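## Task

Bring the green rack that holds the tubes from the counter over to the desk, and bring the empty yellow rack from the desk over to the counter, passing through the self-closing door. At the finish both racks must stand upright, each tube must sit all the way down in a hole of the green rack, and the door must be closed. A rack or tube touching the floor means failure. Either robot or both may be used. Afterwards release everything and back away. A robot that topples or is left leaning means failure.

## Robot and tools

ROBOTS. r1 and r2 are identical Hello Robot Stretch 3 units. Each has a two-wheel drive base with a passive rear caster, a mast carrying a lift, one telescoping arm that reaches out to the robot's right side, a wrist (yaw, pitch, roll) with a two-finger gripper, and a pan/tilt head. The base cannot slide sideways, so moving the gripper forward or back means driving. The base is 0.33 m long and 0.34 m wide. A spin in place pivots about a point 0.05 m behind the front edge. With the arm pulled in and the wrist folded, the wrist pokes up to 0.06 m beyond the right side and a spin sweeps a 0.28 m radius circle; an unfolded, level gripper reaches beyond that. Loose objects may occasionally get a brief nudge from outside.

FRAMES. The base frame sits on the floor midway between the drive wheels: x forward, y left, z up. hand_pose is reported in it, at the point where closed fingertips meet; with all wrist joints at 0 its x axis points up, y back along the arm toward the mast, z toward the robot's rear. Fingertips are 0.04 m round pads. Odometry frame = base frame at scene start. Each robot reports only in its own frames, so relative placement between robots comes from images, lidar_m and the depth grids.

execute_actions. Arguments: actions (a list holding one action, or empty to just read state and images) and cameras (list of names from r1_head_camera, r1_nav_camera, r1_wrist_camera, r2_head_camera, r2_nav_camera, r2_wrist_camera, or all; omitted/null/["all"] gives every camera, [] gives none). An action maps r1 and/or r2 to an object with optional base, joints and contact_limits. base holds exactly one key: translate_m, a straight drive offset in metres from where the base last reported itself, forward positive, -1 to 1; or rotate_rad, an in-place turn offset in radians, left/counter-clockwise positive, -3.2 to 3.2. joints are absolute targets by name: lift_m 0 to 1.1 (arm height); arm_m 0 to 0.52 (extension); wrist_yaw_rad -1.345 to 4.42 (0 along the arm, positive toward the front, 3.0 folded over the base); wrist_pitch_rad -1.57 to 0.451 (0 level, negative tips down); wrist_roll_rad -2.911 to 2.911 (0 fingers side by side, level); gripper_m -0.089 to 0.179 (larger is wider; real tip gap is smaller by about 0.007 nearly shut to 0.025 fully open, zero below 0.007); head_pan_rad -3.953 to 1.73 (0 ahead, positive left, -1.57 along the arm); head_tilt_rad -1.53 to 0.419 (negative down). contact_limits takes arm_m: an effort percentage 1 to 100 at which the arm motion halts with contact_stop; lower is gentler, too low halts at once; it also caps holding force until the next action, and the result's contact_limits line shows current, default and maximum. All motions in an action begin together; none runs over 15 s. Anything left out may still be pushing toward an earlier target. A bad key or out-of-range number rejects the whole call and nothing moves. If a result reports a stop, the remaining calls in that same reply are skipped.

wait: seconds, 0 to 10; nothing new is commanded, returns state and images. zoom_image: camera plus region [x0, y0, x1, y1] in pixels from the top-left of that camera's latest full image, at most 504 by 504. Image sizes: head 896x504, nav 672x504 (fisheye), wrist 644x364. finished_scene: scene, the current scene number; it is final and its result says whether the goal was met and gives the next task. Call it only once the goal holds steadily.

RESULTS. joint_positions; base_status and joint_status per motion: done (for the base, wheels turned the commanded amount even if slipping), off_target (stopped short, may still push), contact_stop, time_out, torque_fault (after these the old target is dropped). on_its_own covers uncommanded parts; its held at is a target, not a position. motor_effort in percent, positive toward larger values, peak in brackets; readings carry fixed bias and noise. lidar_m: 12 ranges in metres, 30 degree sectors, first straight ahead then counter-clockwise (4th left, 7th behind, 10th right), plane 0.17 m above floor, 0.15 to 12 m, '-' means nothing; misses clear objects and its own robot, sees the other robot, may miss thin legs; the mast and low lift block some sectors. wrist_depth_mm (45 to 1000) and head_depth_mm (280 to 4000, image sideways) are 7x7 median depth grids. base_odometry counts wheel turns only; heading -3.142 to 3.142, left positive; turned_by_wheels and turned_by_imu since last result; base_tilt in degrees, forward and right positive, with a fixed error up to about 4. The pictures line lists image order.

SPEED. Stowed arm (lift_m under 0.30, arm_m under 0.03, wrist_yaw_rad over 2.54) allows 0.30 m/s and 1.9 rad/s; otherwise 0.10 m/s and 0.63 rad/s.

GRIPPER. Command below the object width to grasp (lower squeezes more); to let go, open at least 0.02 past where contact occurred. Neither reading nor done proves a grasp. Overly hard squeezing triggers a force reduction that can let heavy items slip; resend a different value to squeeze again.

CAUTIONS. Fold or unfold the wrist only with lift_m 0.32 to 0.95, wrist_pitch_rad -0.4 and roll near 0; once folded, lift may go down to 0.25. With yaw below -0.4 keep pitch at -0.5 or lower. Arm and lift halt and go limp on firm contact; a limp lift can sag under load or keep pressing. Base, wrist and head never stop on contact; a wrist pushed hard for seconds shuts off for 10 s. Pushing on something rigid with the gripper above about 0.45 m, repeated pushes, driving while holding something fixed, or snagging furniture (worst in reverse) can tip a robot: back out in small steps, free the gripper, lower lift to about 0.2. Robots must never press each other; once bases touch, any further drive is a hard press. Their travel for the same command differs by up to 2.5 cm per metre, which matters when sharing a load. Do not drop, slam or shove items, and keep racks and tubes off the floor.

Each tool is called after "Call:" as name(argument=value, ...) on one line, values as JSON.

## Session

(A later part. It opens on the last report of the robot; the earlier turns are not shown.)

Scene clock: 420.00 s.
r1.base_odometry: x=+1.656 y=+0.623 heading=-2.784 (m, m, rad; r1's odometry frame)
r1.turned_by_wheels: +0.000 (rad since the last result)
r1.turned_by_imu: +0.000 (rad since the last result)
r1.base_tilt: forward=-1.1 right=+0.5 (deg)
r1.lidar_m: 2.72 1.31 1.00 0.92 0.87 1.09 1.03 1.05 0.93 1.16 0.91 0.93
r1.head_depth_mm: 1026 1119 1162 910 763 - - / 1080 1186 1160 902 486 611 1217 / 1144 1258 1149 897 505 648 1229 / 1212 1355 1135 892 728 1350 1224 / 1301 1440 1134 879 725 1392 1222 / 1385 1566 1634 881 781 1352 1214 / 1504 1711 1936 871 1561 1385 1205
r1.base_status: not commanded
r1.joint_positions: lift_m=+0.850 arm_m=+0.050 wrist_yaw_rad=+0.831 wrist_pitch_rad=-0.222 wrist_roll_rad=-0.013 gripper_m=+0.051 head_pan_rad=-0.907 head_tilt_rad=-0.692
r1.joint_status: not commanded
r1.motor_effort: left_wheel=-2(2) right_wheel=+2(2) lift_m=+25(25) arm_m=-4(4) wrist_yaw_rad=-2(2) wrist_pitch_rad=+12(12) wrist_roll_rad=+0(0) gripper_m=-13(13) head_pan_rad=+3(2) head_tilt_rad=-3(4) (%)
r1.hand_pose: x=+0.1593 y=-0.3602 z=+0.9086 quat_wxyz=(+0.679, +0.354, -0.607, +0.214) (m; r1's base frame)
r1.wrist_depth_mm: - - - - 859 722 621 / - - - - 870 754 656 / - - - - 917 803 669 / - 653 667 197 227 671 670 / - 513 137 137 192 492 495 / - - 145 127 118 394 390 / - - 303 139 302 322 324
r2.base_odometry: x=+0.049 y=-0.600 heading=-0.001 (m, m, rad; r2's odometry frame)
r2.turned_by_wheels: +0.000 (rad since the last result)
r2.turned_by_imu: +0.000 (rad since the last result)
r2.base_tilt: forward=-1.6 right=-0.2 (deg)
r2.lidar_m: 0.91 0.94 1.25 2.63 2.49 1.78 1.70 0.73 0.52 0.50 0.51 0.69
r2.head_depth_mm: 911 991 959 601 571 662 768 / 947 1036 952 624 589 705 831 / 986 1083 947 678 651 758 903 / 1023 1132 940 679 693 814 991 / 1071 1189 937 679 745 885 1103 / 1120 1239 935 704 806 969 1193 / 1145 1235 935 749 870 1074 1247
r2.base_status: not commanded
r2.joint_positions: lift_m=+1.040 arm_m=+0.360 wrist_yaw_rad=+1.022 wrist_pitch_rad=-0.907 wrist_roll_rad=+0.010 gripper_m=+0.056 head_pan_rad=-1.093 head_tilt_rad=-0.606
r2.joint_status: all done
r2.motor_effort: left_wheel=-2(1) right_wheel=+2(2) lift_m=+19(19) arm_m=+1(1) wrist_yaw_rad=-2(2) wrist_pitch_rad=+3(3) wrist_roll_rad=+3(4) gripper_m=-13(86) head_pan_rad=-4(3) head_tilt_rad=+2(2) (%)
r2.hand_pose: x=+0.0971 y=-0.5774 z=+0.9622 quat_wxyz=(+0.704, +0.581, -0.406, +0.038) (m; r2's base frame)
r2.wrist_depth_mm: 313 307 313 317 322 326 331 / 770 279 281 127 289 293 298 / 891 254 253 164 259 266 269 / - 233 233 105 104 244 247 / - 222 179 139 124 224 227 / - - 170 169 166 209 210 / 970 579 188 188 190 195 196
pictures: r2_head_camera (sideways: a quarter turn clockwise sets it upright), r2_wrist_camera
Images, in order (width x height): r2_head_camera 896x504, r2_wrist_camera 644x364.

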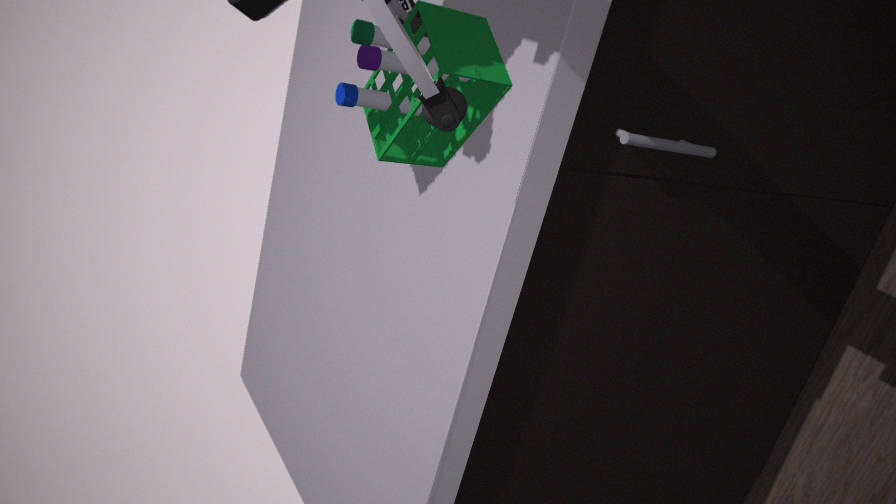

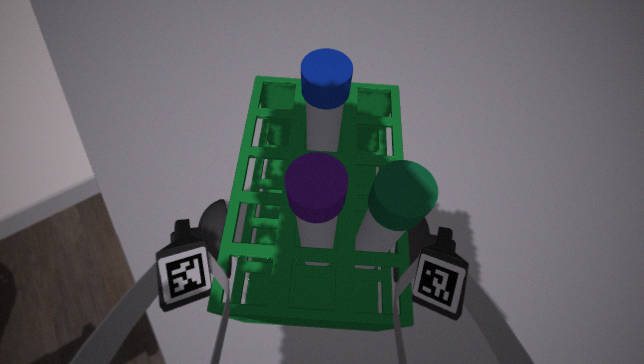

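Call:
execute_actions(actions=[{"r1":{"base":{"rotate_rad":1.57},"joints":{"arm_m":0.0,"wrist_yaw_rad":-0.2,"head_pan_rad":0,"head_tilt_rad":-0.5}},"r2":{"joints":{"lift_m":1.095}}}], cameras=["r1_head_camera","r1_nav_camera","r2_wrist_camera"])

Scene clock: 492.77 s.
r1.base_odometry: x=+1.656 y=+0.623 heading=-1.214 (m, m, rad; r1's odometry frame)
r1.turned_by_wheels: +1.570 (rad since the last result)
r1.turned_by_imu: +1.567 (rad since the last result)
r1.base_tilt: forward=-1.1 right=+0.5 (deg)
r1.lidar_m: 0.92 0.87 1.09 1.03 1.05 0.93 1.15 0.91 0.92 2.72 1.32 1.00
r1.head_depth_mm: 805 878 962 1065 1191 1350 1371 / 797 869 953 1053 1175 1326 1366 / 797 859 944 1039 1165 1321 1355 / 790 855 935 1030 1147 1291 1356 / 783 846 926 1021 1133 1276 1348 / 779 841 914 1006 1123 1259 1304 / 762 819 875 930 1025 1140 1264
r1.base_status: done
r1.joint_positions: lift_m=+0.850 arm_m=+0.000 wrist_yaw_rad=-0.197 wrist_pitch_rad=-0.222 wrist_roll_rad=-0.013 gripper_m=+0.051 head_pan_rad=-0.007 head_tilt_rad=-0.507
r1.joint_status: all done
r1.motor_effort: left_wheel=-2(7) right_wheel=+3(9) lift_m=+25(25) arm_m=-4(5) wrist_yaw_rad=-2(3) wrist_pitch_rad=+12(12) wrist_roll_rad=+0(0) gripper_m=-14(13) head_pan_rad=+4(40) head_tilt_rad=+4(21) (%)
r1.hand_pose: x=-0.0695 y=-0.3851 z=+0.9086 quat_wxyz=(+0.696, +0.010, -0.702, -0.147) (m; r1's base frame)
r1.wrist_depth_mm: - - - - - - 940 / - - - - - - 954 / - - - - - - 965 / - - - 198 227 668 667 / - - 137 136 192 493 495 / - - 144 127 118 407 395 / - - - 139 - - 327
r2.base_odometry: x=+0.049 y=-0.600 heading=-0.001 (m, m, rad; r2's odometry frame)
r2.turned_by_wheels: +0.000 (rad since the last result)
r2.turned_by_imu: -0.002 (rad since the last result)
r2.base_tilt: forward=-1.6 right=-0.2 (deg)
r2.lidar_m: 0.91 0.94 1.25 2.63 2.49 1.78 1.70 0.73 0.52 0.50 0.51 0.69
r2.head_depth_mm: 914 993 584 592 572 659 769 / 945 1037 640 632 589 705 831 / 985 1082 947 682 652 758 902 / 1030 1131 942 679 695 817 992 / 1069 1184 938 677 744 884 1099 / 1121 1237 935 705 803 969 1184 / 1140 1241 928 747 871 1070 1243
r2.base_status: not commanded
r2.joint_positions: lift_m=+1.095 arm_m=+0.360 wrist_yaw_rad=+1.022 wrist_pitch_rad=-0.913 wrist_roll_rad=+0.010 gripper_m=+0.056 head_pan_rad=-1.093 head_tilt_rad=-0.606
r2.joint_status: all done
r2.motor_effort: left_wheel=-1(2) right_wheel=+2(2) lift_m=+26(26) arm_m=+1(2) wrist_yaw_rad=-2(3) wrist_pitch_rad=+6(6) wrist_roll_rad=+3(3) gripper_m=-13(14) head_pan_rad=-4(4) head_tilt_rad=+3(3) (%)
r2.hand_pose: x=+0.0959 y=-0.5767 z=+1.0160 quat_wxyz=(+0.704, +0.582, -0.404, +0.036) (m; r2's base frame)
r2.wrist_depth_mm: 692 384 387 395 398 403 411 / 798 346 349 127 358 362 368 / 930 318 315 164 321 332 334 / - 297 284 105 104 304 307 / - - 180 138 123 280 284 / - - 170 169 166 261 262 / - - 237 235 239 244 246
pictures: r1_head_camera (sideways: a quarter turn clockwise sets it upright), r1_nav_camera (sideways: a quarter turn counterclockwise sets it upright), r2_wrist_camera
Images, in order (width x height): r1_head_camera 896x504, r1_nav_camera 672x504, r2_wrist_camera 644x364.

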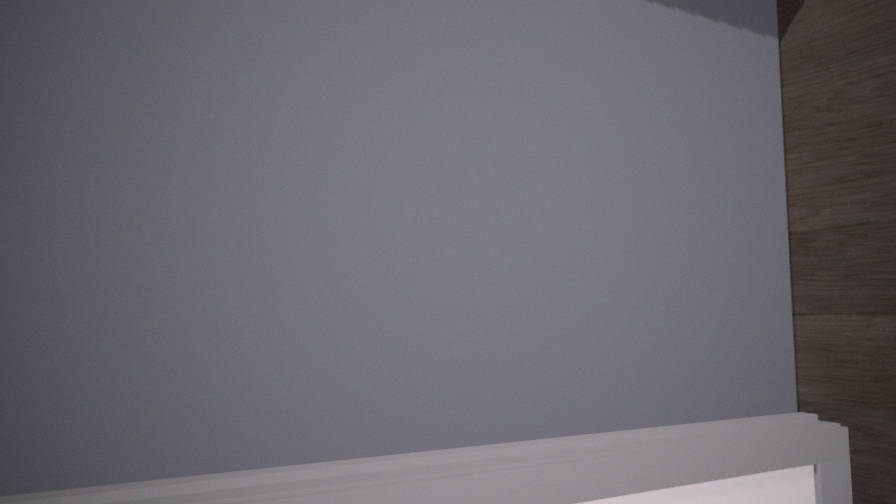

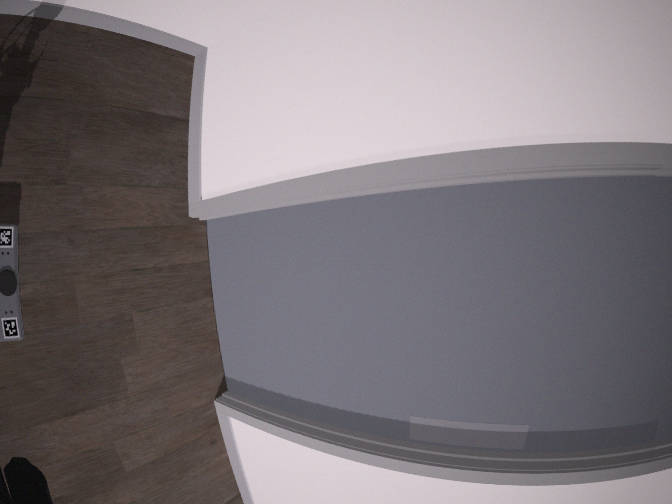

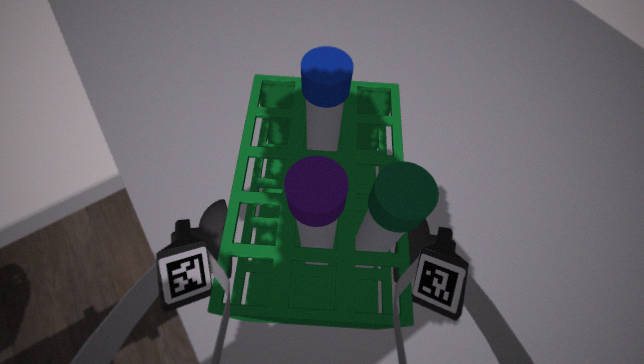

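Call:
execute_actions(actions=[{"r1":{"base":{"translate_m":0.75}},"r2":{"joints":{"arm_m":0.0},"base":{"translate_m":-0.35}}}], cameras=["r1_nav_camera"])

Call:
execute_actions(actions=[{"r1":{"base":{"translate_m":0.3}},"r2":{"joints":{"lift_m":0.95},"base":{"rotate_rad":1.57}}}], cameras=["r1_nav_camera","r1_head_camera"])

Scene clock: 516.70 s.
r1.base_odometry: x=+1.917 y=-0.080 heading=-1.214 (m, m, rad; r1's odometry frame)
r1.turned_by_wheels: +0.000 (rad since the last result)
r1.turned_by_imu: -0.005 (rad since the last result)
r1.base_tilt: forward=-1.2 right=+0.7 (deg)
r1.lidar_m: 0.20 0.20 0.26 0.31 1.10 1.43 1.90 1.54 2.51 0.64 0.30 0.21
r1.head_depth_mm: - - - - - - - / - - - - - - - / - - - - - - - / - - - - - - - / - - - - - - - / - - - - - - - / - - - - - - -
r1.base_status: done
r1.joint_positions: lift_m=+0.850 arm_m=+0.000 wrist_yaw_rad=-0.198 wrist_pitch_rad=-0.222 wrist_roll_rad=-0.013 gripper_m=+0.051 head_pan_rad=-0.007 head_tilt_rad=-0.507
r1.joint_status: not commanded
r1.motor_effort: left_wheel=-2(4) right_wheel=+2(8) lift_m=+25(25) arm_m=-4(4) wrist_yaw_rad=-2(2) wrist_pitch_rad=+12(12) wrist_roll_rad=+0(0) gripper_m=-13(13) head_pan_rad=+3(3) head_tilt_rad=+4(3) (%)
r1.hand_pose: x=-0.0695 y=-0.3851 z=+0.9086 quat_wxyz=(+0.696, +0.010, -0.702, -0.148) (m; r1's base frame)
r1.wrist_depth_mm: 371 803 - - - - - / 329 725 - - - - - / 330 676 - - - - - / 344 622 - 198 226 - - / 363 581 137 137 192 - - / 382 444 144 128 118 - - / 399 612 913 139 - - -
r2.base_odometry: x=-0.301 y=-0.600 heading=-0.001 (m, m, rad; r2's odometry frame)
r2.turned_by_wheels: +0.000 (rad since the last result)
r2.turned_by_imu: -0.002 (rad since the last result)
r2.base_tilt: forward=-1.7 right=-0.3 (deg)
r2.lidar_m: 1.26 1.29 1.73 2.62 2.00 1.41 1.35 0.75 0.53 0.51 0.53 0.70
r2.head_depth_mm: 924 1006 987 - 610 - 808 / 959 1053 1009 - 642 - 860 / 1000 1094 952 - 608 303 920 / 1046 1141 941 680 338 298 307 / 1091 1207 939 700 361 355 1194 / 1141 1240 936 728 797 991 1213 / 1181 1286 932 766 893 1094 1242
r2.base_status: done
r2.joint_positions: lift_m=+1.095 arm_m=+0.001 wrist_yaw_rad=+1.022 wrist_pitch_rad=-0.913 wrist_roll_rad=+0.010 gripper_m=+0.056 head_pan_rad=-1.093 head_tilt_rad=-0.606
r2.joint_status: all done
r2.motor_effort: left_wheel=-2(6) right_wheel=+2(5) lift_m=+26(26) arm_m=-2(1) wrist_yaw_rad=-2(3) wrist_pitch_rad=+6(6) wrist_roll_rad=+3(3) gripper_m=-13(13) head_pan_rad=-3(4) head_tilt_rad=+2(3) (%)
r2.hand_pose: x=+0.0958 y=-0.2179 z=+1.0159 quat_wxyz=(+0.704, +0.582, -0.404, +0.035) (m; r2's base frame)
r2.wrist_depth_mm: - - - 632 413 408 413 / - - - 127 449 369 372 / - - - 163 479 353 339 / - - - 104 104 414 316 / - - 179 139 123 467 319 / - - 171 170 165 498 372 / - - - - - 566 405
pictures: r1_nav_camera (sideways: a quarter turn counterclockwise sets it upright)
Images, in order (width x height): r1_nav_camera 672x504.

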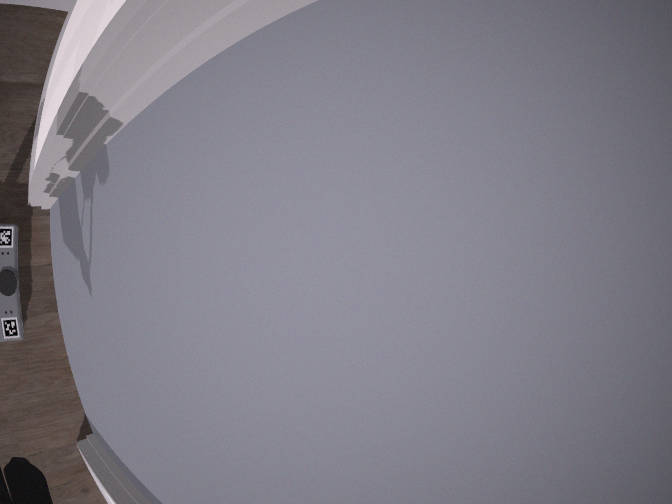

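Scene clock: 521.23 s.
r1.base_odometry: x=+2.022 y=-0.361 heading=-1.214 (m, m, rad; r1's odometry frame)
r1.turned_by_wheels: +0.000 (rad since the last result)
r1.turned_by_imu: +0.387 (rad since the last result)
r1.base_tilt: forward=-1.1 right=+0.6 (deg)
r1.lidar_m: - - 0.15 0.19 1.29 1.80 1.75 2.53 0.62 2.15 0.18 0.15
r1.head_depth_mm: - - - - - - - / - - - - - - - / - - - - - - - / - - - - - - - / - - - - - - - / - - - - - - - / - - - - - - -
r1.base_status: done
r1.joint_positions: lift_m=+0.850 arm_m=+0.000 wrist_yaw_rad=-0.200 wrist_pitch_rad=-0.224 wrist_roll_rad=-0.013 gripper_m=+0.051 head_pan_rad=-0.007 head_tilt_rad=-0.494
r1.joint_status: not commanded
r1.motor_effort: left_wheel=+0(100) right_wheel=+1(32) lift_m=+23(25) arm_m=-3(4) wrist_yaw_rad=+1(2) wrist_pitch_rad=+13(13) wrist_roll_rad=+0(0) gripper_m=-14(13) head_pan_rad=+4(11) head_tilt_rad=-3(12) (%)
r1.hand_pose: x=-0.0702 y=-0.3847 z=+0.9083 quat_wxyz=(+0.696, +0.010, -0.702, -0.149) (m; r1's base frame)
r1.wrist_depth_mm: - - - - 332 - - / - - - - 352 - - / - - - - 380 - - / - - - 198 227 - - / - - 137 136 192 - - / - - 145 127 117 - - / - - - 139 517 - -
r2.base_odometry: x=-0.301 y=-0.600 heading=+1.569 (m, m, rad; r2's odometry frame)
r2.turned_by_wheels: +1.570 (rad since the last result)
r2.turned_by_imu: +1.561 (rad since the last result)
r2.base_tilt: forward=-1.7 right=-0.1 (deg)
r2.lidar_m: 2.62 1.38 1.43 1.35 0.76 0.54 0.51 0.52 0.70 1.26 1.29 1.71
r2.head_depth_mm: 1033 1124 1242 1376 1557 1488 1285 / 1070 1180 1293 1447 1624 1565 - / 1106 1225 1364 1527 1708 1541 - / 1164 1274 1425 1613 1754 1472 391 / 1214 1341 1500 1712 1782 1472 444 / 1267 1398 1576 1835 1792 1470 1241 / 1326 1485 1675 1939 1793 1471 1237
r2.base_status: done
r2.joint_positions: lift_m=+0.950 arm_m=+0.001 wrist_yaw_rad=+1.022 wrist_pitch_rad=-0.914 wrist_roll_rad=+0.010 gripper_m=+0.056 head_pan_rad=-1.093 head_tilt_rad=-0.606
r2.joint_status: all done
r2.motor_effort: left_wheel=-2(7) right_wheel=+3(8) lift_m=+20(23) arm_m=-2(2) wrist_yaw_rad=-2(3) wrist_pitch_rad=+6(6) wrist_roll_rad=+3(3) gripper_m=-14(13) head_pan_rad=-3(4) head_tilt_rad=+3(2) (%)
r2.hand_pose: x=+0.0958 y=-0.2179 z=+0.8713 quat_wxyz=(+0.704, +0.583, -0.404, +0.035) (m; r2's base frame)
r2.wrist_depth_mm: - - - - - - 870 / - - - 127 - - 926 / - - - 163 - - - / - - - 103 104 - - / - - 179 138 123 - - / 958 995 170 169 166 - - / 901 899 920 912 911 924 946
pictures: r1_head_camera (sideways: a quarter turn clockwise sets it upright), r1_nav_camera (sideways: a quarter turn counterclockwise sets it upright)
Images, in order (width x height): r1_head_camera 896x504, r1_nav_camera 672x504.

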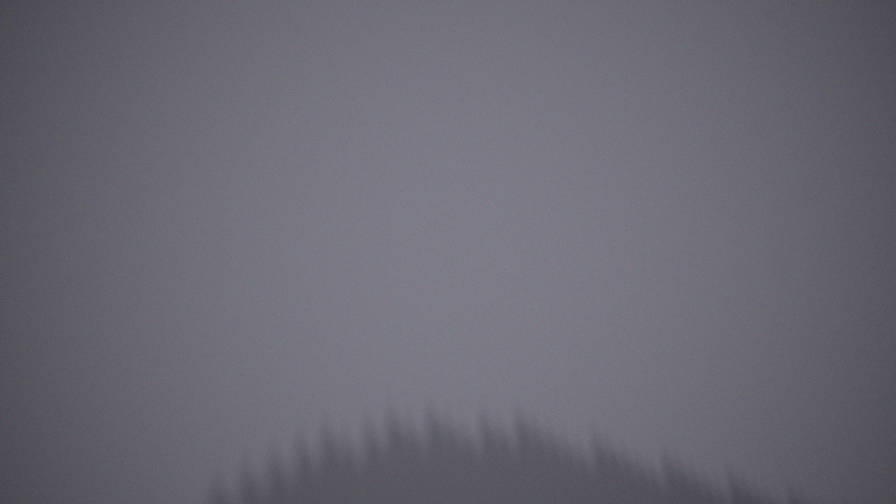

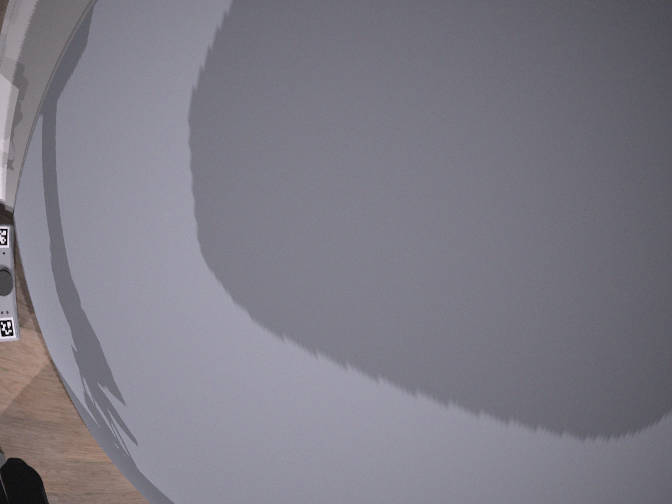

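Call:
execute_actions(actions=[{"r1":{"base":{"translate_m":-0.25}},"r2":{"base":{"translate_m":1.0},"joints":{"head_pan_rad":1.5,"head_tilt_rad":-0.4}}}], cameras=["r1_nav_camera","r2_nav_camera"])

Scene clock: 539.47 s.
r1.base_odometry: x=+1.935 y=-0.127 heading=-1.214 (m, m, rad; r1's odometry frame)
r1.turned_by_wheels: +0.000 (rad since the last result)
r1.turned_by_imu: -0.001 (rad since the last result)
r1.base_tilt: forward=-1.1 right=+0.5 (deg)
r1.lidar_m: 0.21 0.25 0.34 1.16 1.38 1.62 1.50 2.25 2.60 0.38 0.23 0.21
r1.head_depth_mm: - - - - - - - / - - - - - - - / - - - - - - - / - - - - - - - / - - - - - - 286 / - - - - - - 294 / - - - - - - 302
r1.base_status: done
r1.joint_positions: lift_m=+0.850 arm_m=+0.000 wrist_yaw_rad=-0.200 wrist_pitch_rad=-0.224 wrist_roll_rad=-0.013 gripper_m=+0.051 head_pan_rad=-0.007 head_tilt_rad=-0.494
r1.joint_status: not commanded
r1.motor_effort: left_wheel=-1(46) right_wheel=+1(10) lift_m=+23(23) arm_m=-3(3) wrist_yaw_rad=+0(0) wrist_pitch_rad=+13(13) wrist_roll_rad=+0(0) gripper_m=-14(13) head_pan_rad=+3(4) head_tilt_rad=-3(3) (%)
r1.hand_pose: x=-0.0702 y=-0.3847 z=+0.9083 quat_wxyz=(+0.696, +0.010, -0.702, -0.149) (m; r1's base frame)
r1.wrist_depth_mm: 190 251 282 974 - - - / 190 254 297 - - - - / 188 258 319 740 - - - / 190 259 336 197 226 - - / 191 263 137 136 193 - - / 192 248 145 127 118 - - / 194 296 364 139 - - -
r2.base_odometry: x=-0.300 y=+0.400 heading=+1.569 (m, m, rad; r2's odometry frame)
r2.turned_by_wheels: +0.000 (rad since the last result)
r2.turned_by_imu: -0.004 (rad since the last result)
r2.base_tilt: forward=-1.7 right=-0.2 (deg)
r2.lidar_m: 1.63 1.67 1.47 1.39 1.43 1.58 1.50 1.54 1.28 1.21 1.24 1.64
r2.head_depth_mm: 1256 1350 1453 1576 1724 1771 1429 / 1240 1326 1435 1546 1701 1771 1423 / 1225 1304 1410 1525 1669 1758 1414 / 1206 1288 1384 1505 1641 1732 1420 / 1179 1269 1366 1466 1599 1705 1408 / 1169 1237 1315 1452 1576 1669 1414 / 1146 1233 1320 1420 1545 1647 1432
r2.base_status: done
r2.joint_positions: lift_m=+0.950 arm_m=+0.001 wrist_yaw_rad=+1.022 wrist_pitch_rad=-0.914 wrist_roll_rad=+0.010 gripper_m=+0.056 head_pan_rad=+1.493 head_tilt_rad=-0.408
r2.joint_status: all done
r2.motor_effort: left_wheel=-2(4) right_wheel=+2(8) lift_m=+20(19) arm_m=-2(2) wrist_yaw_rad=-2(2) wrist_pitch_rad=+6(6) wrist_roll_rad=+3(3) gripper_m=-14(13) head_pan_rad=+4(49) head_tilt_rad=+3(18) (%)
r2.hand_pose: x=+0.0958 y=-0.2179 z=+0.8713 quat_wxyz=(+0.704, +0.583, -0.404, +0.035) (m; r2's base frame)
r2.wrist_depth_mm: - - - - - - 821 / - - - 127 - - 877 / - - - 163 - - 950 / - - - 103 104 - - / - - 180 138 123 - - / 955 992 170 170 166 - - / 901 916 890 914 918 970 957
pictures: r1_nav_camera (sideways: a quarter turn counterclockwise sets it upright), r2_nav_camera (sideways: a quarter turn counterclockwise sets it upright)
Images, in order (width x height): r1_nav_camera 672x504, r2_nav_camera 672x504.

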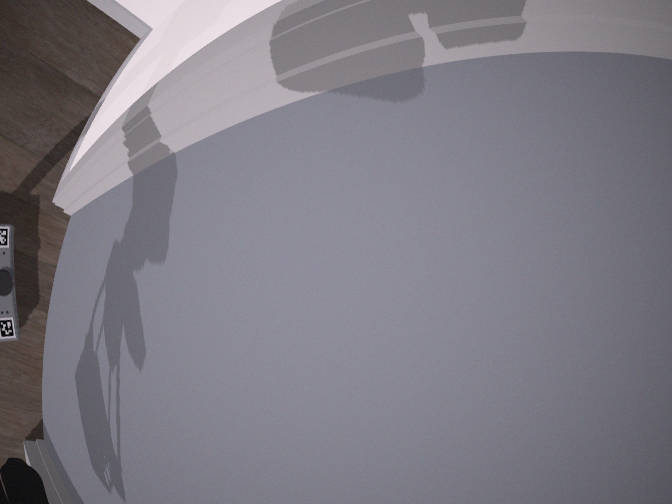

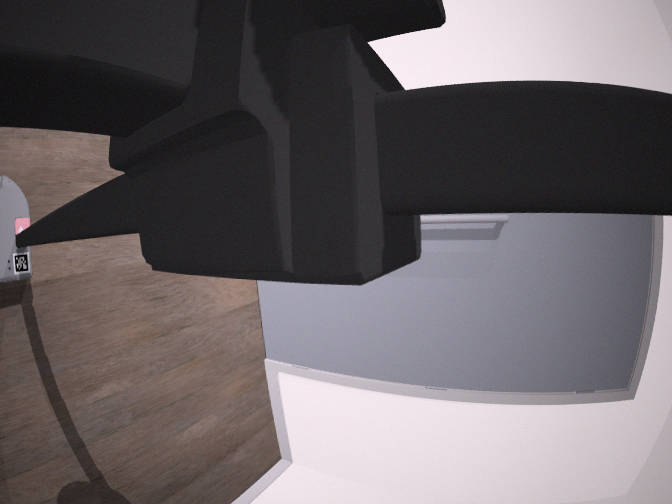

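Call:
execute_actions(actions=[{"r1":{"base":{"translate_m":-0.3}},"r2":{"base":{"translate_m":0.2}}}], cameras=[])

Call:
execute_actions(actions=[{"r1":{"base":{"rotate_rad":-0.39},"joints":{"head_tilt_rad":-0.9}},"r2":{"base":{"rotate_rad":-1.57},"joints":{"head_pan_rad":-2.9}}}], cameras=["r1_nav_camera","r1_head_camera","r2_nav_camera"])

Scene clock: 563.30 s.
r1.base_odometry: x=+1.830 y=+0.154 heading=-1.215 (m, m, rad; r1's odometry frame)
r1.turned_by_wheels: +0.000 (rad since the last result)
r1.turned_by_imu: +0.000 (rad since the last result)
r1.base_tilt: forward=-1.2 right=+0.6 (deg)
r1.lidar_m: 0.49 0.57 0.90 1.25 1.43 1.61 1.20 1.92 2.50 0.76 0.55 0.49
r1.head_depth_mm: 375 403 434 471 516 570 635 / 385 414 447 488 534 592 664 / 395 426 463 504 554 616 694 / 405 438 476 520 578 644 731 / 417 452 492 542 599 673 769 / 429 466 508 562 625 703 809 / 442 480 528 584 651 742 840
r1.base_status: done
r1.joint_positions: lift_m=+0.850 arm_m=+0.000 wrist_yaw_rad=-0.200 wrist_pitch_rad=-0.224 wrist_roll_rad=-0.013 gripper_m=+0.051 head_pan_rad=-0.007 head_tilt_rad=-0.494
r1.joint_status: not commanded
r1.motor_effort: left_wheel=-1(7) right_wheel=+1(5) lift_m=+23(23) arm_m=-3(3) wrist_yaw_rad=+1(0) wrist_pitch_rad=+13(13) wrist_roll_rad=+0(0) gripper_m=-14(13) head_pan_rad=+3(3) head_tilt_rad=-3(3) (%)
r1.hand_pose: x=-0.0702 y=-0.3847 z=+0.9083 quat_wxyz=(+0.696, +0.010, -0.702, -0.149) (m; r1's base frame)
r1.wrist_depth_mm: 396 553 964 - - - - / 398 554 - - - - - / 406 561 - - - - - / 402 567 910 198 225 - - / 406 575 138 136 192 - - / 401 547 145 127 118 - - / 401 653 780 139 - - -
r2.base_odometry: x=-0.299 y=+0.600 heading=+1.569 (m, m, rad; r2's odometry frame)
r2.turned_by_wheels: +0.000 (rad since the last result)
r2.turned_by_imu: -0.002 (rad since the last result)
r2.base_tilt: forward=-1.6 right=-0.1 (deg)
r2.lidar_m: 1.43 1.46 1.48 1.41 1.43 1.79 1.70 1.74 1.27 1.20 1.23 1.50
r2.head_depth_mm: 1268 1356 1464 1585 1754 1763 1429 / 1244 1341 1439 1562 1707 1763 1424 / 1238 1319 1421 1537 1667 1749 1415 / 1210 1303 1399 1511 1648 1738 1417 / 1192 1276 1373 1474 1626 1700 1415 / 1183 1259 1347 1460 1589 1684 1409 / 1164 1234 1332 1431 1546 1657 1439
r2.base_status: done
r2.joint_positions: lift_m=+0.950 arm_m=+0.001 wrist_yaw_rad=+1.022 wrist_pitch_rad=-0.914 wrist_roll_rad=+0.010 gripper_m=+0.056 head_pan_rad=+1.493 head_tilt_rad=-0.408
r2.joint_status: not commanded
r2.motor_effort: left_wheel=-3(4) right_wheel=+2(8) lift_m=+19(20) arm_m=-2(2) wrist_yaw_rad=-2(2) wrist_pitch_rad=+6(6) wrist_roll_rad=+3(3) gripper_m=-13(13) head_pan_rad=+4(4) head_tilt_rad=+4(4) (%)
r2.hand_pose: x=+0.0958 y=-0.2179 z=+0.8713 quat_wxyz=(+0.704, +0.583, -0.404, +0.035) (m; r2's base frame)
r2.wrist_depth_mm: - - - - - - 811 / - - - 128 - - 877 / - - - 164 - - 918 / - - - 103 104 - - / - - 179 139 123 - - / 969 974 170 170 165 - - / 893 913 922 898 926 961 934
pictures: none
No camera images: the call's "cameras" was empty. Leave "cameras" out to get every camera's image.

Scene clock: 566.73 s.
r1.base_odometry: x=+1.830 y=+0.154 heading=-1.604 (m, m, rad; r1's odometry frame)
r1.turned_by_wheels: -0.390 (rad since the last result)
r1.turned_by_imu: -0.390 (rad since the last result)
r1.base_tilt: forward=-1.1 right=+0.6 (deg)
r1.lidar_m: 0.49 0.50 0.57 1.24 1.27 1.42 1.61 1.20 2.12 2.26 0.62 0.52
r1.head_depth_mm: 435 504 600 741 966 1234 1152 / 433 500 595 731 955 1241 1153 / 430 497 590 725 939 1246 1154 / 426 494 584 716 926 1232 1149 / 423 488 577 708 910 1208 1145 / 420 485 571 697 897 1200 1137 / 418 481 567 690 883 1204 1129
r1.base_status: done
r1.joint_positions: lift_m=+0.850 arm_m=+0.000 wrist_yaw_rad=-0.200 wrist_pitch_rad=-0.224 wrist_roll_rad=-0.013 gripper_m=+0.051 head_pan_rad=-0.007 head_tilt_rad=-0.889
r1.joint_status: all done
r1.motor_effort: left_wheel=+2(9) right_wheel=-3(8) lift_m=+23(23) arm_m=-3(3) wrist_yaw_rad=+0(0) wrist_pitch_rad=+13(13) wrist_roll_rad=+0(0) gripper_m=-13(13) head_pan_rad=+3(3) head_tilt_rad=-5(30) (%)
r1.hand_pose: x=-0.0702 y=-0.3847 z=+0.9083 quat_wxyz=(+0.696, +0.010, -0.702, -0.149) (m; r1's base frame)
r1.wrist_depth_mm: 935 - - - - - - / 927 - - - - - - / 875 - - - - - - / 872 - - 197 226 - - / 839 - 137 137 192 - - / 794 - 145 127 118 - - / 782 - - 139 - - -
r2.base_odometry: x=-0.299 y=+0.600 heading=-0.001 (m, m, rad; r2's odometry frame)
r2.turned_by_wheels: -1.570 (rad since the last result)
r2.turned_by_imu: -1.563 (rad since the last result)
r2.base_tilt: forward=-1.6 right=-0.3 (deg)
r2.lidar_m: 1.20 1.24 1.50 1.43 1.47 1.48 1.41 1.43 1.78 1.70 1.75 1.26
r2.head_depth_mm: 1170 1247 1320 1422 1522 - - / 1182 1257 1358 1468 1576 1681 1377 / 1210 1284 1378 1487 1624 1707 1423 / 1216 1294 1377 1523 1644 1741 1425 / 1247 1342 1436 1549 1691 1756 1458 / 1267 1359 1469 1594 1740 1746 1455 / 1295 1395 1504 1633 1781 1757 1493
r2.base_status: done
r2.joint_positions: lift_m=+0.950 arm_m=+0.001 wrist_yaw_rad=+1.022 wrist_pitch_rad=-0.914 wrist_roll_rad=+0.010 gripper_m=+0.056 head_pan_rad=-2.893 head_tilt_rad=-0.408
r2.joint_status: all done
r2.motor_effort: left_wheel=+2(7) right_wheel=-3(7) lift_m=+19(19) arm_m=-2(2) wrist_yaw_rad=-2(3) wrist_pitch_rad=+6(6) wrist_roll_rad=+3(3) gripper_m=-13(14) head_pan_rad=-4(49) head_tilt_rad=+4(3) (%)
r2.hand_pose: x=+0.0958 y=-0.2179 z=+0.8713 quat_wxyz=(+0.704, +0.583, -0.404, +0.035) (m; r2's base frame)
r2.wrist_depth_mm: 982 - - - - - - / - - - 127 - - - / - - - 163 - - - / - - - 103 104 - - / - - 179 139 123 - - / 971 989 171 170 165 - - / 912 900 922 905 930 931 955
pictures: r1_head_camera (sideways: a quarter turn clockwise sets it upright), r1_nav_camera (sideways: a quarter turn counterclockwise sets it upright), r2_nav_camera (sideways: a quarter turn counterclockwise sets it upright)
Images, in order (width x height): r1_head_camera 896x504, r1_nav_camera 672x504, r2_nav_camera 672x504.

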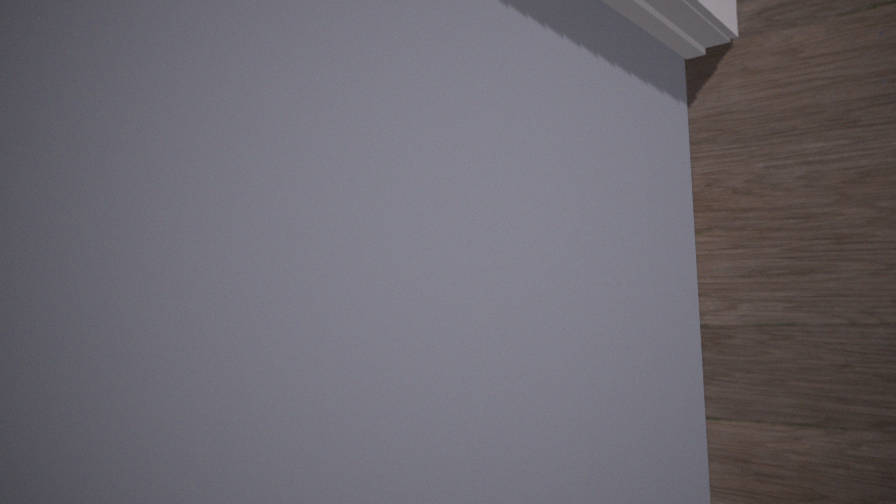

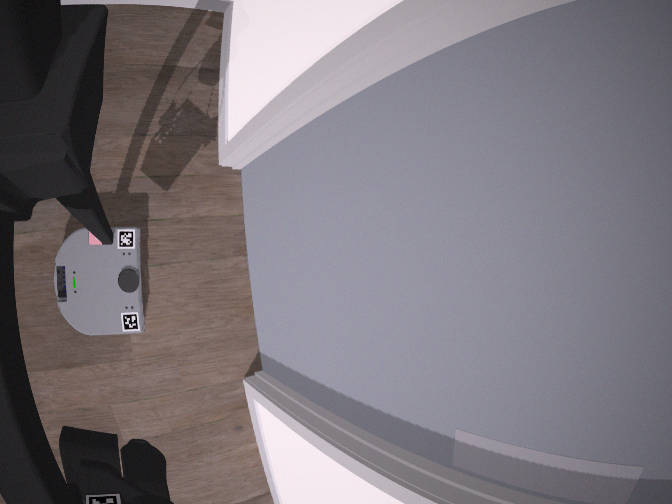

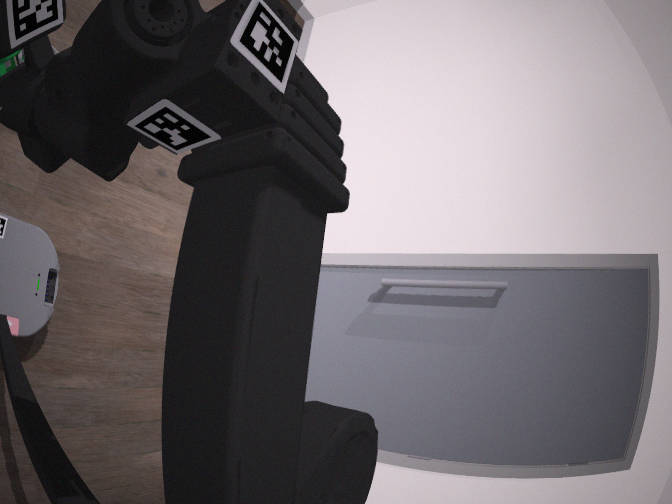

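Call:
execute_actions(actions=[{"r1":{"joints":{"wrist_yaw_rad":1.9}}}], cameras=[])

Call:
execute_actions(actions=[{"r1":{"base":{"rotate_rad":3.1},"joints":{"head_pan_rad":-3.14,"head_tilt_rad":-0.9}}}], cameras=["r1_nav_camera","r1_wrist_camera"])

Call:
execute_actions(actions=[{"r1":{"base":{"translate_m":-0.4}}}], cameras=["r1_nav_camera"])

Scene clock: 592.43 s.
r1.base_odometry: x=+1.830 y=+0.154 heading=-1.604 (m, m, rad; r1's odometry frame)
r1.turned_by_wheels: +0.000 (rad since the last result)
r1.turned_by_imu: -0.001 (rad since the last result)
r1.base_tilt: forward=-1.1 right=+0.5 (deg)
r1.lidar_m: 0.49 0.50 0.57 1.24 1.28 1.42 1.60 1.20 2.12 2.26 0.62 0.52
r1.head_depth_mm: 436 504 600 742 964 1230 1192 / 433 501 595 711 423 395 1167 / 429 496 588 702 421 389 1147 / 426 493 582 714 887 1223 1144 / 423 487 578 707 908 1215 1141 / 420 485 572 697 899 1201 1137 / 418 481 567 688 883 1204 1133
r1.base_status: not commanded
r1.joint_positions: lift_m=+0.850 arm_m=+0.000 wrist_yaw_rad=+1.897 wrist_pitch_rad=-0.224 wrist_roll_rad=-0.013 gripper_m=+0.051 head_pan_rad=-0.007 head_tilt_rad=-0.889
r1.joint_status: all done
r1.motor_effort: left_wheel=+2(2) right_wheel=-3(3) lift_m=+23(23) arm_m=-3(3) wrist_yaw_rad=+2(2) wrist_pitch_rad=+14(13) wrist_roll_rad=+0(0) gripper_m=-13(14) head_pan_rad=+2(3) head_tilt_rad=-5(5) (%)
r1.hand_pose: x=+0.2103 y=-0.0668 z=+0.9083 quat_wxyz=(+0.476, +0.613, -0.342, +0.529) (m; r1's base frame)
r1.wrist_depth_mm: 456 439 412 386 365 345 328 / 471 466 435 411 385 366 348 / 491 507 462 437 407 385 365 / 502 547 503 197 225 410 391 / 542 594 137 136 193 439 416 / 586 644 144 127 117 467 446 / 686 709 673 139 525 530 473
r2.base_odometry: x=-0.299 y=+0.600 heading=-0.001 (m, m, rad; r2's odometry frame)
r2.turned_by_wheels: +0.000 (rad since the last result)
r2.turned_by_imu: -0.001 (rad since the last result)
r2.base_tilt: forward=-1.5 right=-0.2 (deg)
r2.lidar_m: 1.20 1.24 1.50 1.43 1.47 1.48 1.41 1.44 1.79 1.70 1.75 1.27
r2.head_depth_mm: 1171 1247 1324 1432 1521 - - / 1183 1258 1347 1470 1581 1675 1385 / 1200 1288 1384 1494 1620 1713 1423 / 1222 1290 1371 1510 1653 1744 1428 / 1249 1337 1447 1546 1707 1749 1453 / 1279 1369 1471 1594 1735 1740 1447 / 1292 1388 1498 1627 1782 1738 1492
r2.base_status: not commanded
r2.joint_positions: lift_m=+0.950 arm_m=+0.001 wrist_yaw_rad=+1.022 wrist_pitch_rad=-0.914 wrist_roll_rad=+0.010 gripper_m=+0.056 head_pan_rad=-2.893 head_tilt_rad=-0.408
r2.joint_status: not commanded
r2.motor_effort: left_wheel=+3(3) right_wheel=-3(3) lift_m=+20(19) arm_m=-2(2) wrist_yaw_rad=-2(2) wrist_pitch_rad=+6(6) wrist_roll_rad=+3(3) gripper_m=-13(13) head_pan_rad=-4(3) head_tilt_rad=+4(3) (%)
r2.hand_pose: x=+0.0958 y=-0.2179 z=+0.8713 quat_wxyz=(+0.704, +0.583, -0.404, +0.035) (m; r2's base frame)
r2.wrist_depth_mm: 965 - - - - - - / - - - 127 - - - / - - - 163 - - - / - - - 103 104 - - / - - 179 138 123 - - / 968 984 170 170 166 - - / 894 908 912 927 908 933 941
pictures: none
No camera images: the call's "cameras" was empty. Leave "cameras" out to get every camera's image.

Scene clock: 598.27 s.
r1.base_odometry: x=+1.830 y=+0.154 heading=+1.495 (m, m, rad; r1's odometry frame)
r1.turned_by_wheels: +3.100 (rad since the last result)
r1.turned_by_imu: +3.096 (rad since the last result)
r1.base_tilt: forward=-1.2 right=+0.6 (deg)
r1.lidar_m: 1.61 1.20 2.03 2.50 0.66 0.53 0.49 0.49 0.57 1.08 1.27 1.43
r1.head_depth_mm: 457 530 632 - - - - / 451 523 609 - - - 1128 / 446 517 600 - - - 1135 / 442 509 603 692 1042 - - / 437 503 595 727 938 - - / 432 498 584 715 894 - 1123 / 428 492 579 704 879 - 1106
r1.base_status: done
r1.joint_positions: lift_m=+0.850 arm_m=+0.000 wrist_yaw_rad=+1.898 wrist_pitch_rad=-0.224 wrist_roll_rad=-0.013 gripper_m=+0.051 head_pan_rad=-3.133 head_tilt_rad=-0.889
r1.joint_status: all done
r1.motor_effort: left_wheel=-2(8) right_wheel=+3(8) lift_m=+23(23) arm_m=-3(3) wrist_yaw_rad=+2(2) wrist_pitch_rad=+13(13) wrist_roll_rad=+0(0) gripper_m=-13(13) head_pan_rad=-4(41) head_tilt_rad=-5(7) (%)
r1.hand_pose: x=+0.2102 y=-0.0667 z=+0.9083 quat_wxyz=(+0.476, +0.614, -0.342, +0.529) (m; r1's base frame)
r1.wrist_depth_mm: - - - - - - - / - - - - - - - / - - - - - - - / - - - 198 228 - - / - - 138 136 192 - - / - - 144 127 117 - - / - - - 139 - - -
r2.base_odometry: x=-0.299 y=+0.600 heading=-0.001 (m, m, rad; r2's odometry frame)
r2.turned_by_wheels: +0.000 (rad since the last result)
r2.turned_by_imu: -0.001 (rad since the last result)
r2.base_tilt: forward=-1.6 right=-0.2 (deg)
r2.lidar_m: 1.20 1.23 1.50 1.43 1.47 1.48 1.41 1.44 1.78 1.70 1.75 1.26
r2.head_depth_mm: 1161 1243 1326 1422 1526 - - / 1189 1260 1349 1459 1582 1686 1376 / 1208 1294 1376 1496 1613 1709 1410 / 1224 1299 1384 1526 1652 1744 1426 / 1247 1330 1437 1569 1698 1769 1462 / 1271 1354 1475 1594 1735 1743 1446 / 1289 1383 1500 1627 1777 1749 1493
r2.base_status: not commanded
r2.joint_positions: lift_m=+0.950 arm_m=+0.001 wrist_yaw_rad=+1.022 wrist_pitch_rad=-0.914 wrist_roll_rad=+0.010 gripper_m=+0.056 head_pan_rad=-2.893 head_tilt_rad=-0.408
r2.joint_status: not commanded
r2.motor_effort: left_wheel=+3(3) right_wheel=-3(3) lift_m=+19(19) arm_m=-2(2) wrist_yaw_rad=-2(2) wrist_pitch_rad=+6(6) wrist_roll_rad=+3(3) gripper_m=-14(13) head_pan_rad=-4(3) head_tilt_rad=+3(3) (%)
r2.hand_pose: x=+0.0958 y=-0.2179 z=+0.8713 quat_wxyz=(+0.704, +0.583, -0.404, +0.035) (m; r2's base frame)
r2.wrist_depth_mm: 972 - - - - - - / - - - 127 - - - / - - - 163 - - - / - - - 103 104 - - / - - 179 138 123 - - / 965 993 170 170 165 - - / 896 909 923 897 928 939 941
pictures: r1_nav_camera (sideways: a quarter turn counterclockwise sets it upright), r1_wrist_camera
Images, in order (width x height): r1_nav_camera 672x504, r1_wrist_camera 644x364.

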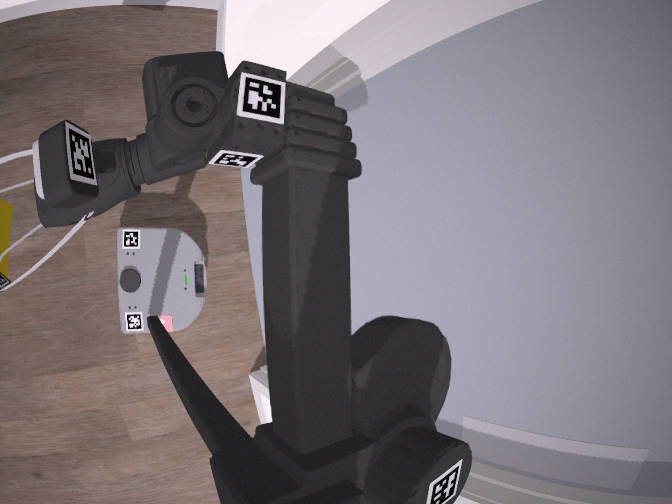

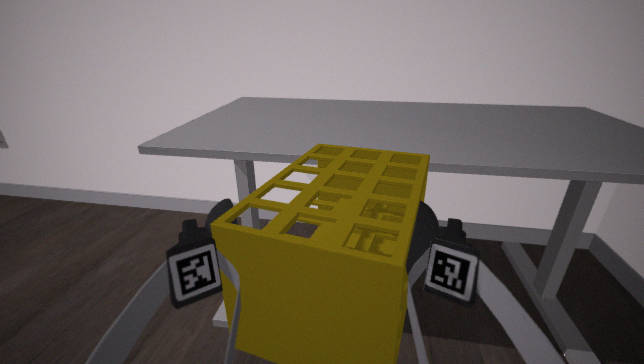

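Scene clock: 603.83 s.
r1.base_odometry: x=+1.800 y=-0.245 heading=+1.495 (m, m, rad; r1's odometry frame)
r1.turned_by_wheels: +0.000 (rad since the last result)
r1.turned_by_imu: +0.003 (rad since the last result)
r1.base_tilt: forward=-1.1 right=+0.5 (deg)
r1.lidar_m: 2.00 1.57 2.54 0.41 0.41 0.38 0.27 0.26 0.27 0.37 1.31 1.65
r1.head_depth_mm: 314 377 468 - - - - / 298 348 416 - - - 1129 / 289 325 384 - - - 1132 / - 305 363 414 612 - - / - 293 337 411 515 - - / - 285 315 378 464 - 974 / - - 299 350 423 - 861
r1.base_status: done
r1.joint_positions: lift_m=+0.850 arm_m=+0.000 wrist_yaw_rad=+1.899 wrist_pitch_rad=-0.225 wrist_roll_rad=-0.013 gripper_m=+0.051 head_pan_rad=-3.134 head_tilt_rad=-0.891
r1.joint_status: not commanded
r1.motor_effort: left_wheel=-2(44) right_wheel=-1(44) lift_m=+23(23) arm_m=-3(3) wrist_yaw_rad=+0(2) wrist_pitch_rad=+14(14) wrist_roll_rad=+0(0) gripper_m=-14(14) head_pan_rad=-3(3) head_tilt_rad=-4(5) (%)
r1.hand_pose: x=+0.2101 y=-0.0664 z=+0.9081 quat_wxyz=(+0.476, +0.614, -0.341, +0.529) (m; r1's base frame)
r1.wrist_depth_mm: - - - - - - - / - - - - - - - / - - - - - - - / - - - 198 225 - - / - - 137 136 193 - - / - - 145 127 118 - - / - - - 139 - - -
r2.base_odometry: x=-0.299 y=+0.600 heading=-0.001 (m, m, rad; r2's odometry frame)
r2.turned_by_wheels: +0.000 (rad since the last result)
r2.turned_by_imu: -0.001 (rad since the last result)
r2.base_tilt: forward=-1.5 right=-0.2 (deg)
r2.lidar_m: 1.20 1.24 1.49 1.43 1.47 1.40 1.10 1.44 1.78 1.70 1.75 1.26
r2.head_depth_mm: 990 1073 1151 1251 1356 - - / 967 1034 1123 1226 1329 1449 1394 / 947 993 1078 1178 1299 1427 1421 / 952 1021 1101 1188 1286 1421 1436 / 1247 1329 1442 1565 1693 1747 1464 / 1265 1359 1477 1597 1760 1750 1453 / 1293 1382 1495 1628 1791 1739 1484
r2.base_status: not commanded
r2.joint_positions: lift_m=+0.950 arm_m=+0.001 wrist_yaw_rad=+1.022 wrist_pitch_rad=-0.914 wrist_roll_rad=+0.010 gripper_m=+0.056 head_pan_rad=-2.893 head_tilt_rad=-0.408
r2.joint_status: not commanded
r2.motor_effort: left_wheel=+3(3) right_wheel=-3(3) lift_m=+19(19) arm_m=-2(2) wrist_yaw_rad=-2(2) wrist_pitch_rad=+6(6) wrist_roll_rad=+3(3) gripper_m=-13(14) head_pan_rad=-4(4) head_tilt_rad=+4(4) (%)
r2.hand_pose: x=+0.0958 y=-0.2179 z=+0.8713 quat_wxyz=(+0.704, +0.583, -0.404, +0.035) (m; r2's base frame)
r2.wrist_depth_mm: 974 - - - - - - / - - - 127 - - - / - - - 163 - - - / - - - 103 104 - - / - - 179 139 123 - - / 960 973 170 170 166 - - / 901 890 919 908 936 955 952
pictures: r1_nav_camera (sideways: a quarter turn counterclockwise sets it upright)
Images, in order (width x height): r1_nav_camera 672x504.

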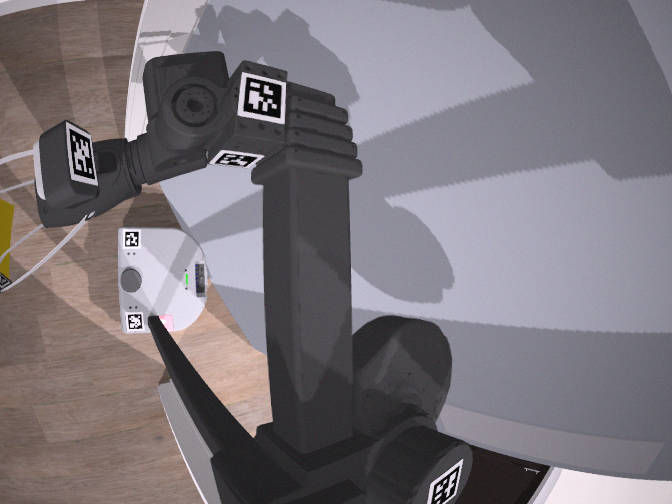

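Call:
execute_actions(actions=[{"r1":{"base":{"translate_m":-0.35}},"r2":{"base":{"translate_m":0.25}}}], cameras=["r1_nav_camera","r2_nav_camera"])

Scene clock: 613.53 s.
r1.base_odometry: x=+1.774 y=-0.594 heading=+1.495 (m, m, rad; r1's odometry frame)
r1.turned_by_wheels: +0.000 (rad since the last result)
r1.turned_by_imu: +0.000 (rad since the last result)
r1.base_tilt: forward=-1.2 right=+0.6 (deg)
r1.lidar_m: 2.34 1.90 0.42 0.56 2.06 2.27 0.33 0.24 0.23 0.24 0.33 1.71
r1.head_depth_mm: 2345 2366 1965 - - - - / 2351 2356 1986 - - - 1123 / 2316 2337 1990 - - - 1139 / 2216 2199 1693 685 1359 - - / 353 404 472 570 704 - - / 310 349 398 463 546 - 900 / 288 307 344 391 450 - 705
r1.base_status: done
r1.joint_positions: lift_m=+0.850 arm_m=+0.000 wrist_yaw_rad=+1.899 wrist_pitch_rad=-0.225 wrist_roll_rad=-0.013 gripper_m=+0.051 head_pan_rad=-3.134 head_tilt_rad=-0.891
r1.joint_status: not commanded
r1.motor_effort: left_wheel=-2(14) right_wheel=+1(15) lift_m=+23(23) arm_m=-3(3) wrist_yaw_rad=+1(1) wrist_pitch_rad=+13(14) wrist_roll_rad=+0(0) gripper_m=-13(13) head_pan_rad=-2(4) head_tilt_rad=-4(4) (%)
r1.hand_pose: x=+0.2101 y=-0.0664 z=+0.9081 quat_wxyz=(+0.476, +0.614, -0.341, +0.529) (m; r1's base frame)
r1.wrist_depth_mm: - - - - - - - / - - - - - - - / - - - - - - - / - - - 198 226 - - / - - 138 137 192 - - / - - 145 127 118 - - / - - - 139 - - -
r2.base_odometry: x=-0.049 y=+0.600 heading=-0.001 (m, m, rad; r2's odometry frame)
r2.turned_by_wheels: +0.000 (rad since the last result)
r2.turned_by_imu: -0.002 (rad since the last result)
r2.base_tilt: forward=-1.6 right=-0.2 (deg)
r2.lidar_m: 0.96 0.98 1.30 1.44 1.48 1.56 0.98 1.70 1.78 1.69 1.41 1.00
r2.head_depth_mm: 814 871 954 1027 1210 - - / 3203 3398 1192 1058 1129 1213 1314 / 3303 3548 3727 2993 2199 1605 1422 / 1444 1562 1683 1829 1987 1758 1420 / 1474 1572 1700 1837 2002 1744 1460 / 1502 1606 1734 1887 2040 1743 1451 / 1531 1636 1767 1926 2067 1744 1493
r2.base_status: done
r2.joint_positions: lift_m=+0.950 arm_m=+0.001 wrist_yaw_rad=+1.022 wrist_pitch_rad=-0.914 wrist_roll_rad=+0.010 gripper_m=+0.056 head_pan_rad=-2.893 head_tilt_rad=-0.408
r2.joint_status: not commanded
r2.motor_effort: left_wheel=+2(8) right_wheel=-3(4) lift_m=+20(20) arm_m=-2(2) wrist_yaw_rad=-2(2) wrist_pitch_rad=+6(6) wrist_roll_rad=+3(3) gripper_m=-13(13) head_pan_rad=-3(4) head_tilt_rad=+4(4) (%)
r2.hand_pose: x=+0.0958 y=-0.2179 z=+0.8713 quat_wxyz=(+0.704, +0.583, -0.404, +0.035) (m; r2's base frame)
r2.wrist_depth_mm: 765 873 - - - - - / 846 983 - 127 - - - / 961 - - 163 - - - / - - - 103 104 - - / - - 179 139 123 - - / 965 987 171 169 166 - - / 914 907 920 895 932 957 949
pictures: r1_nav_camera (sideways: a quarter turn counterclockwise sets it upright), r2_nav_camera (sideways: a quarter turn counterclockwise sets it upright)
Images, in order (width x height): r1_nav_camera 672x504, r2_nav_camera 672x504.

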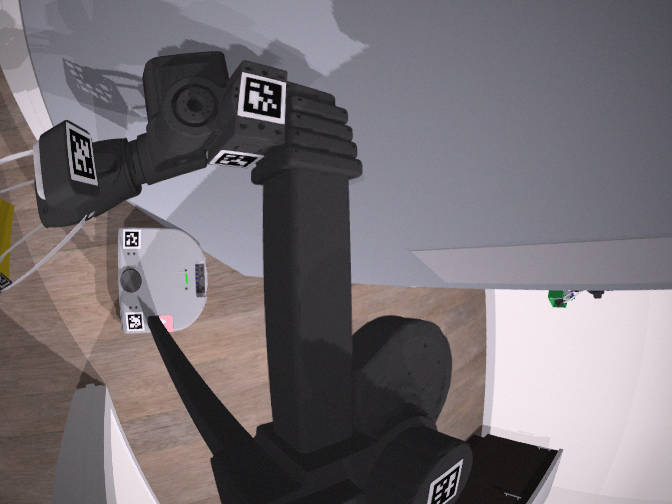

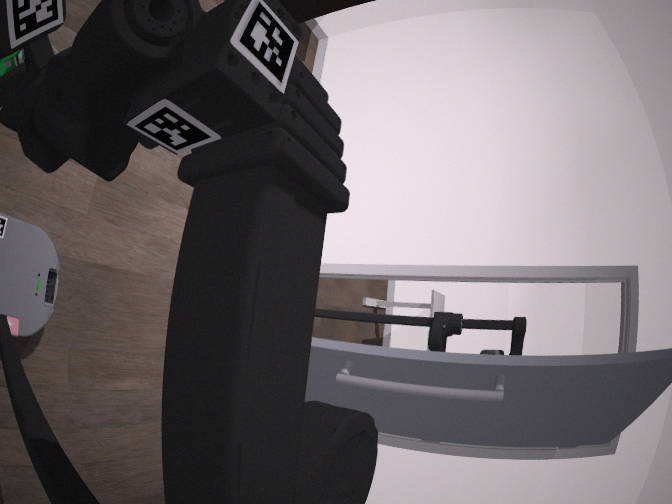

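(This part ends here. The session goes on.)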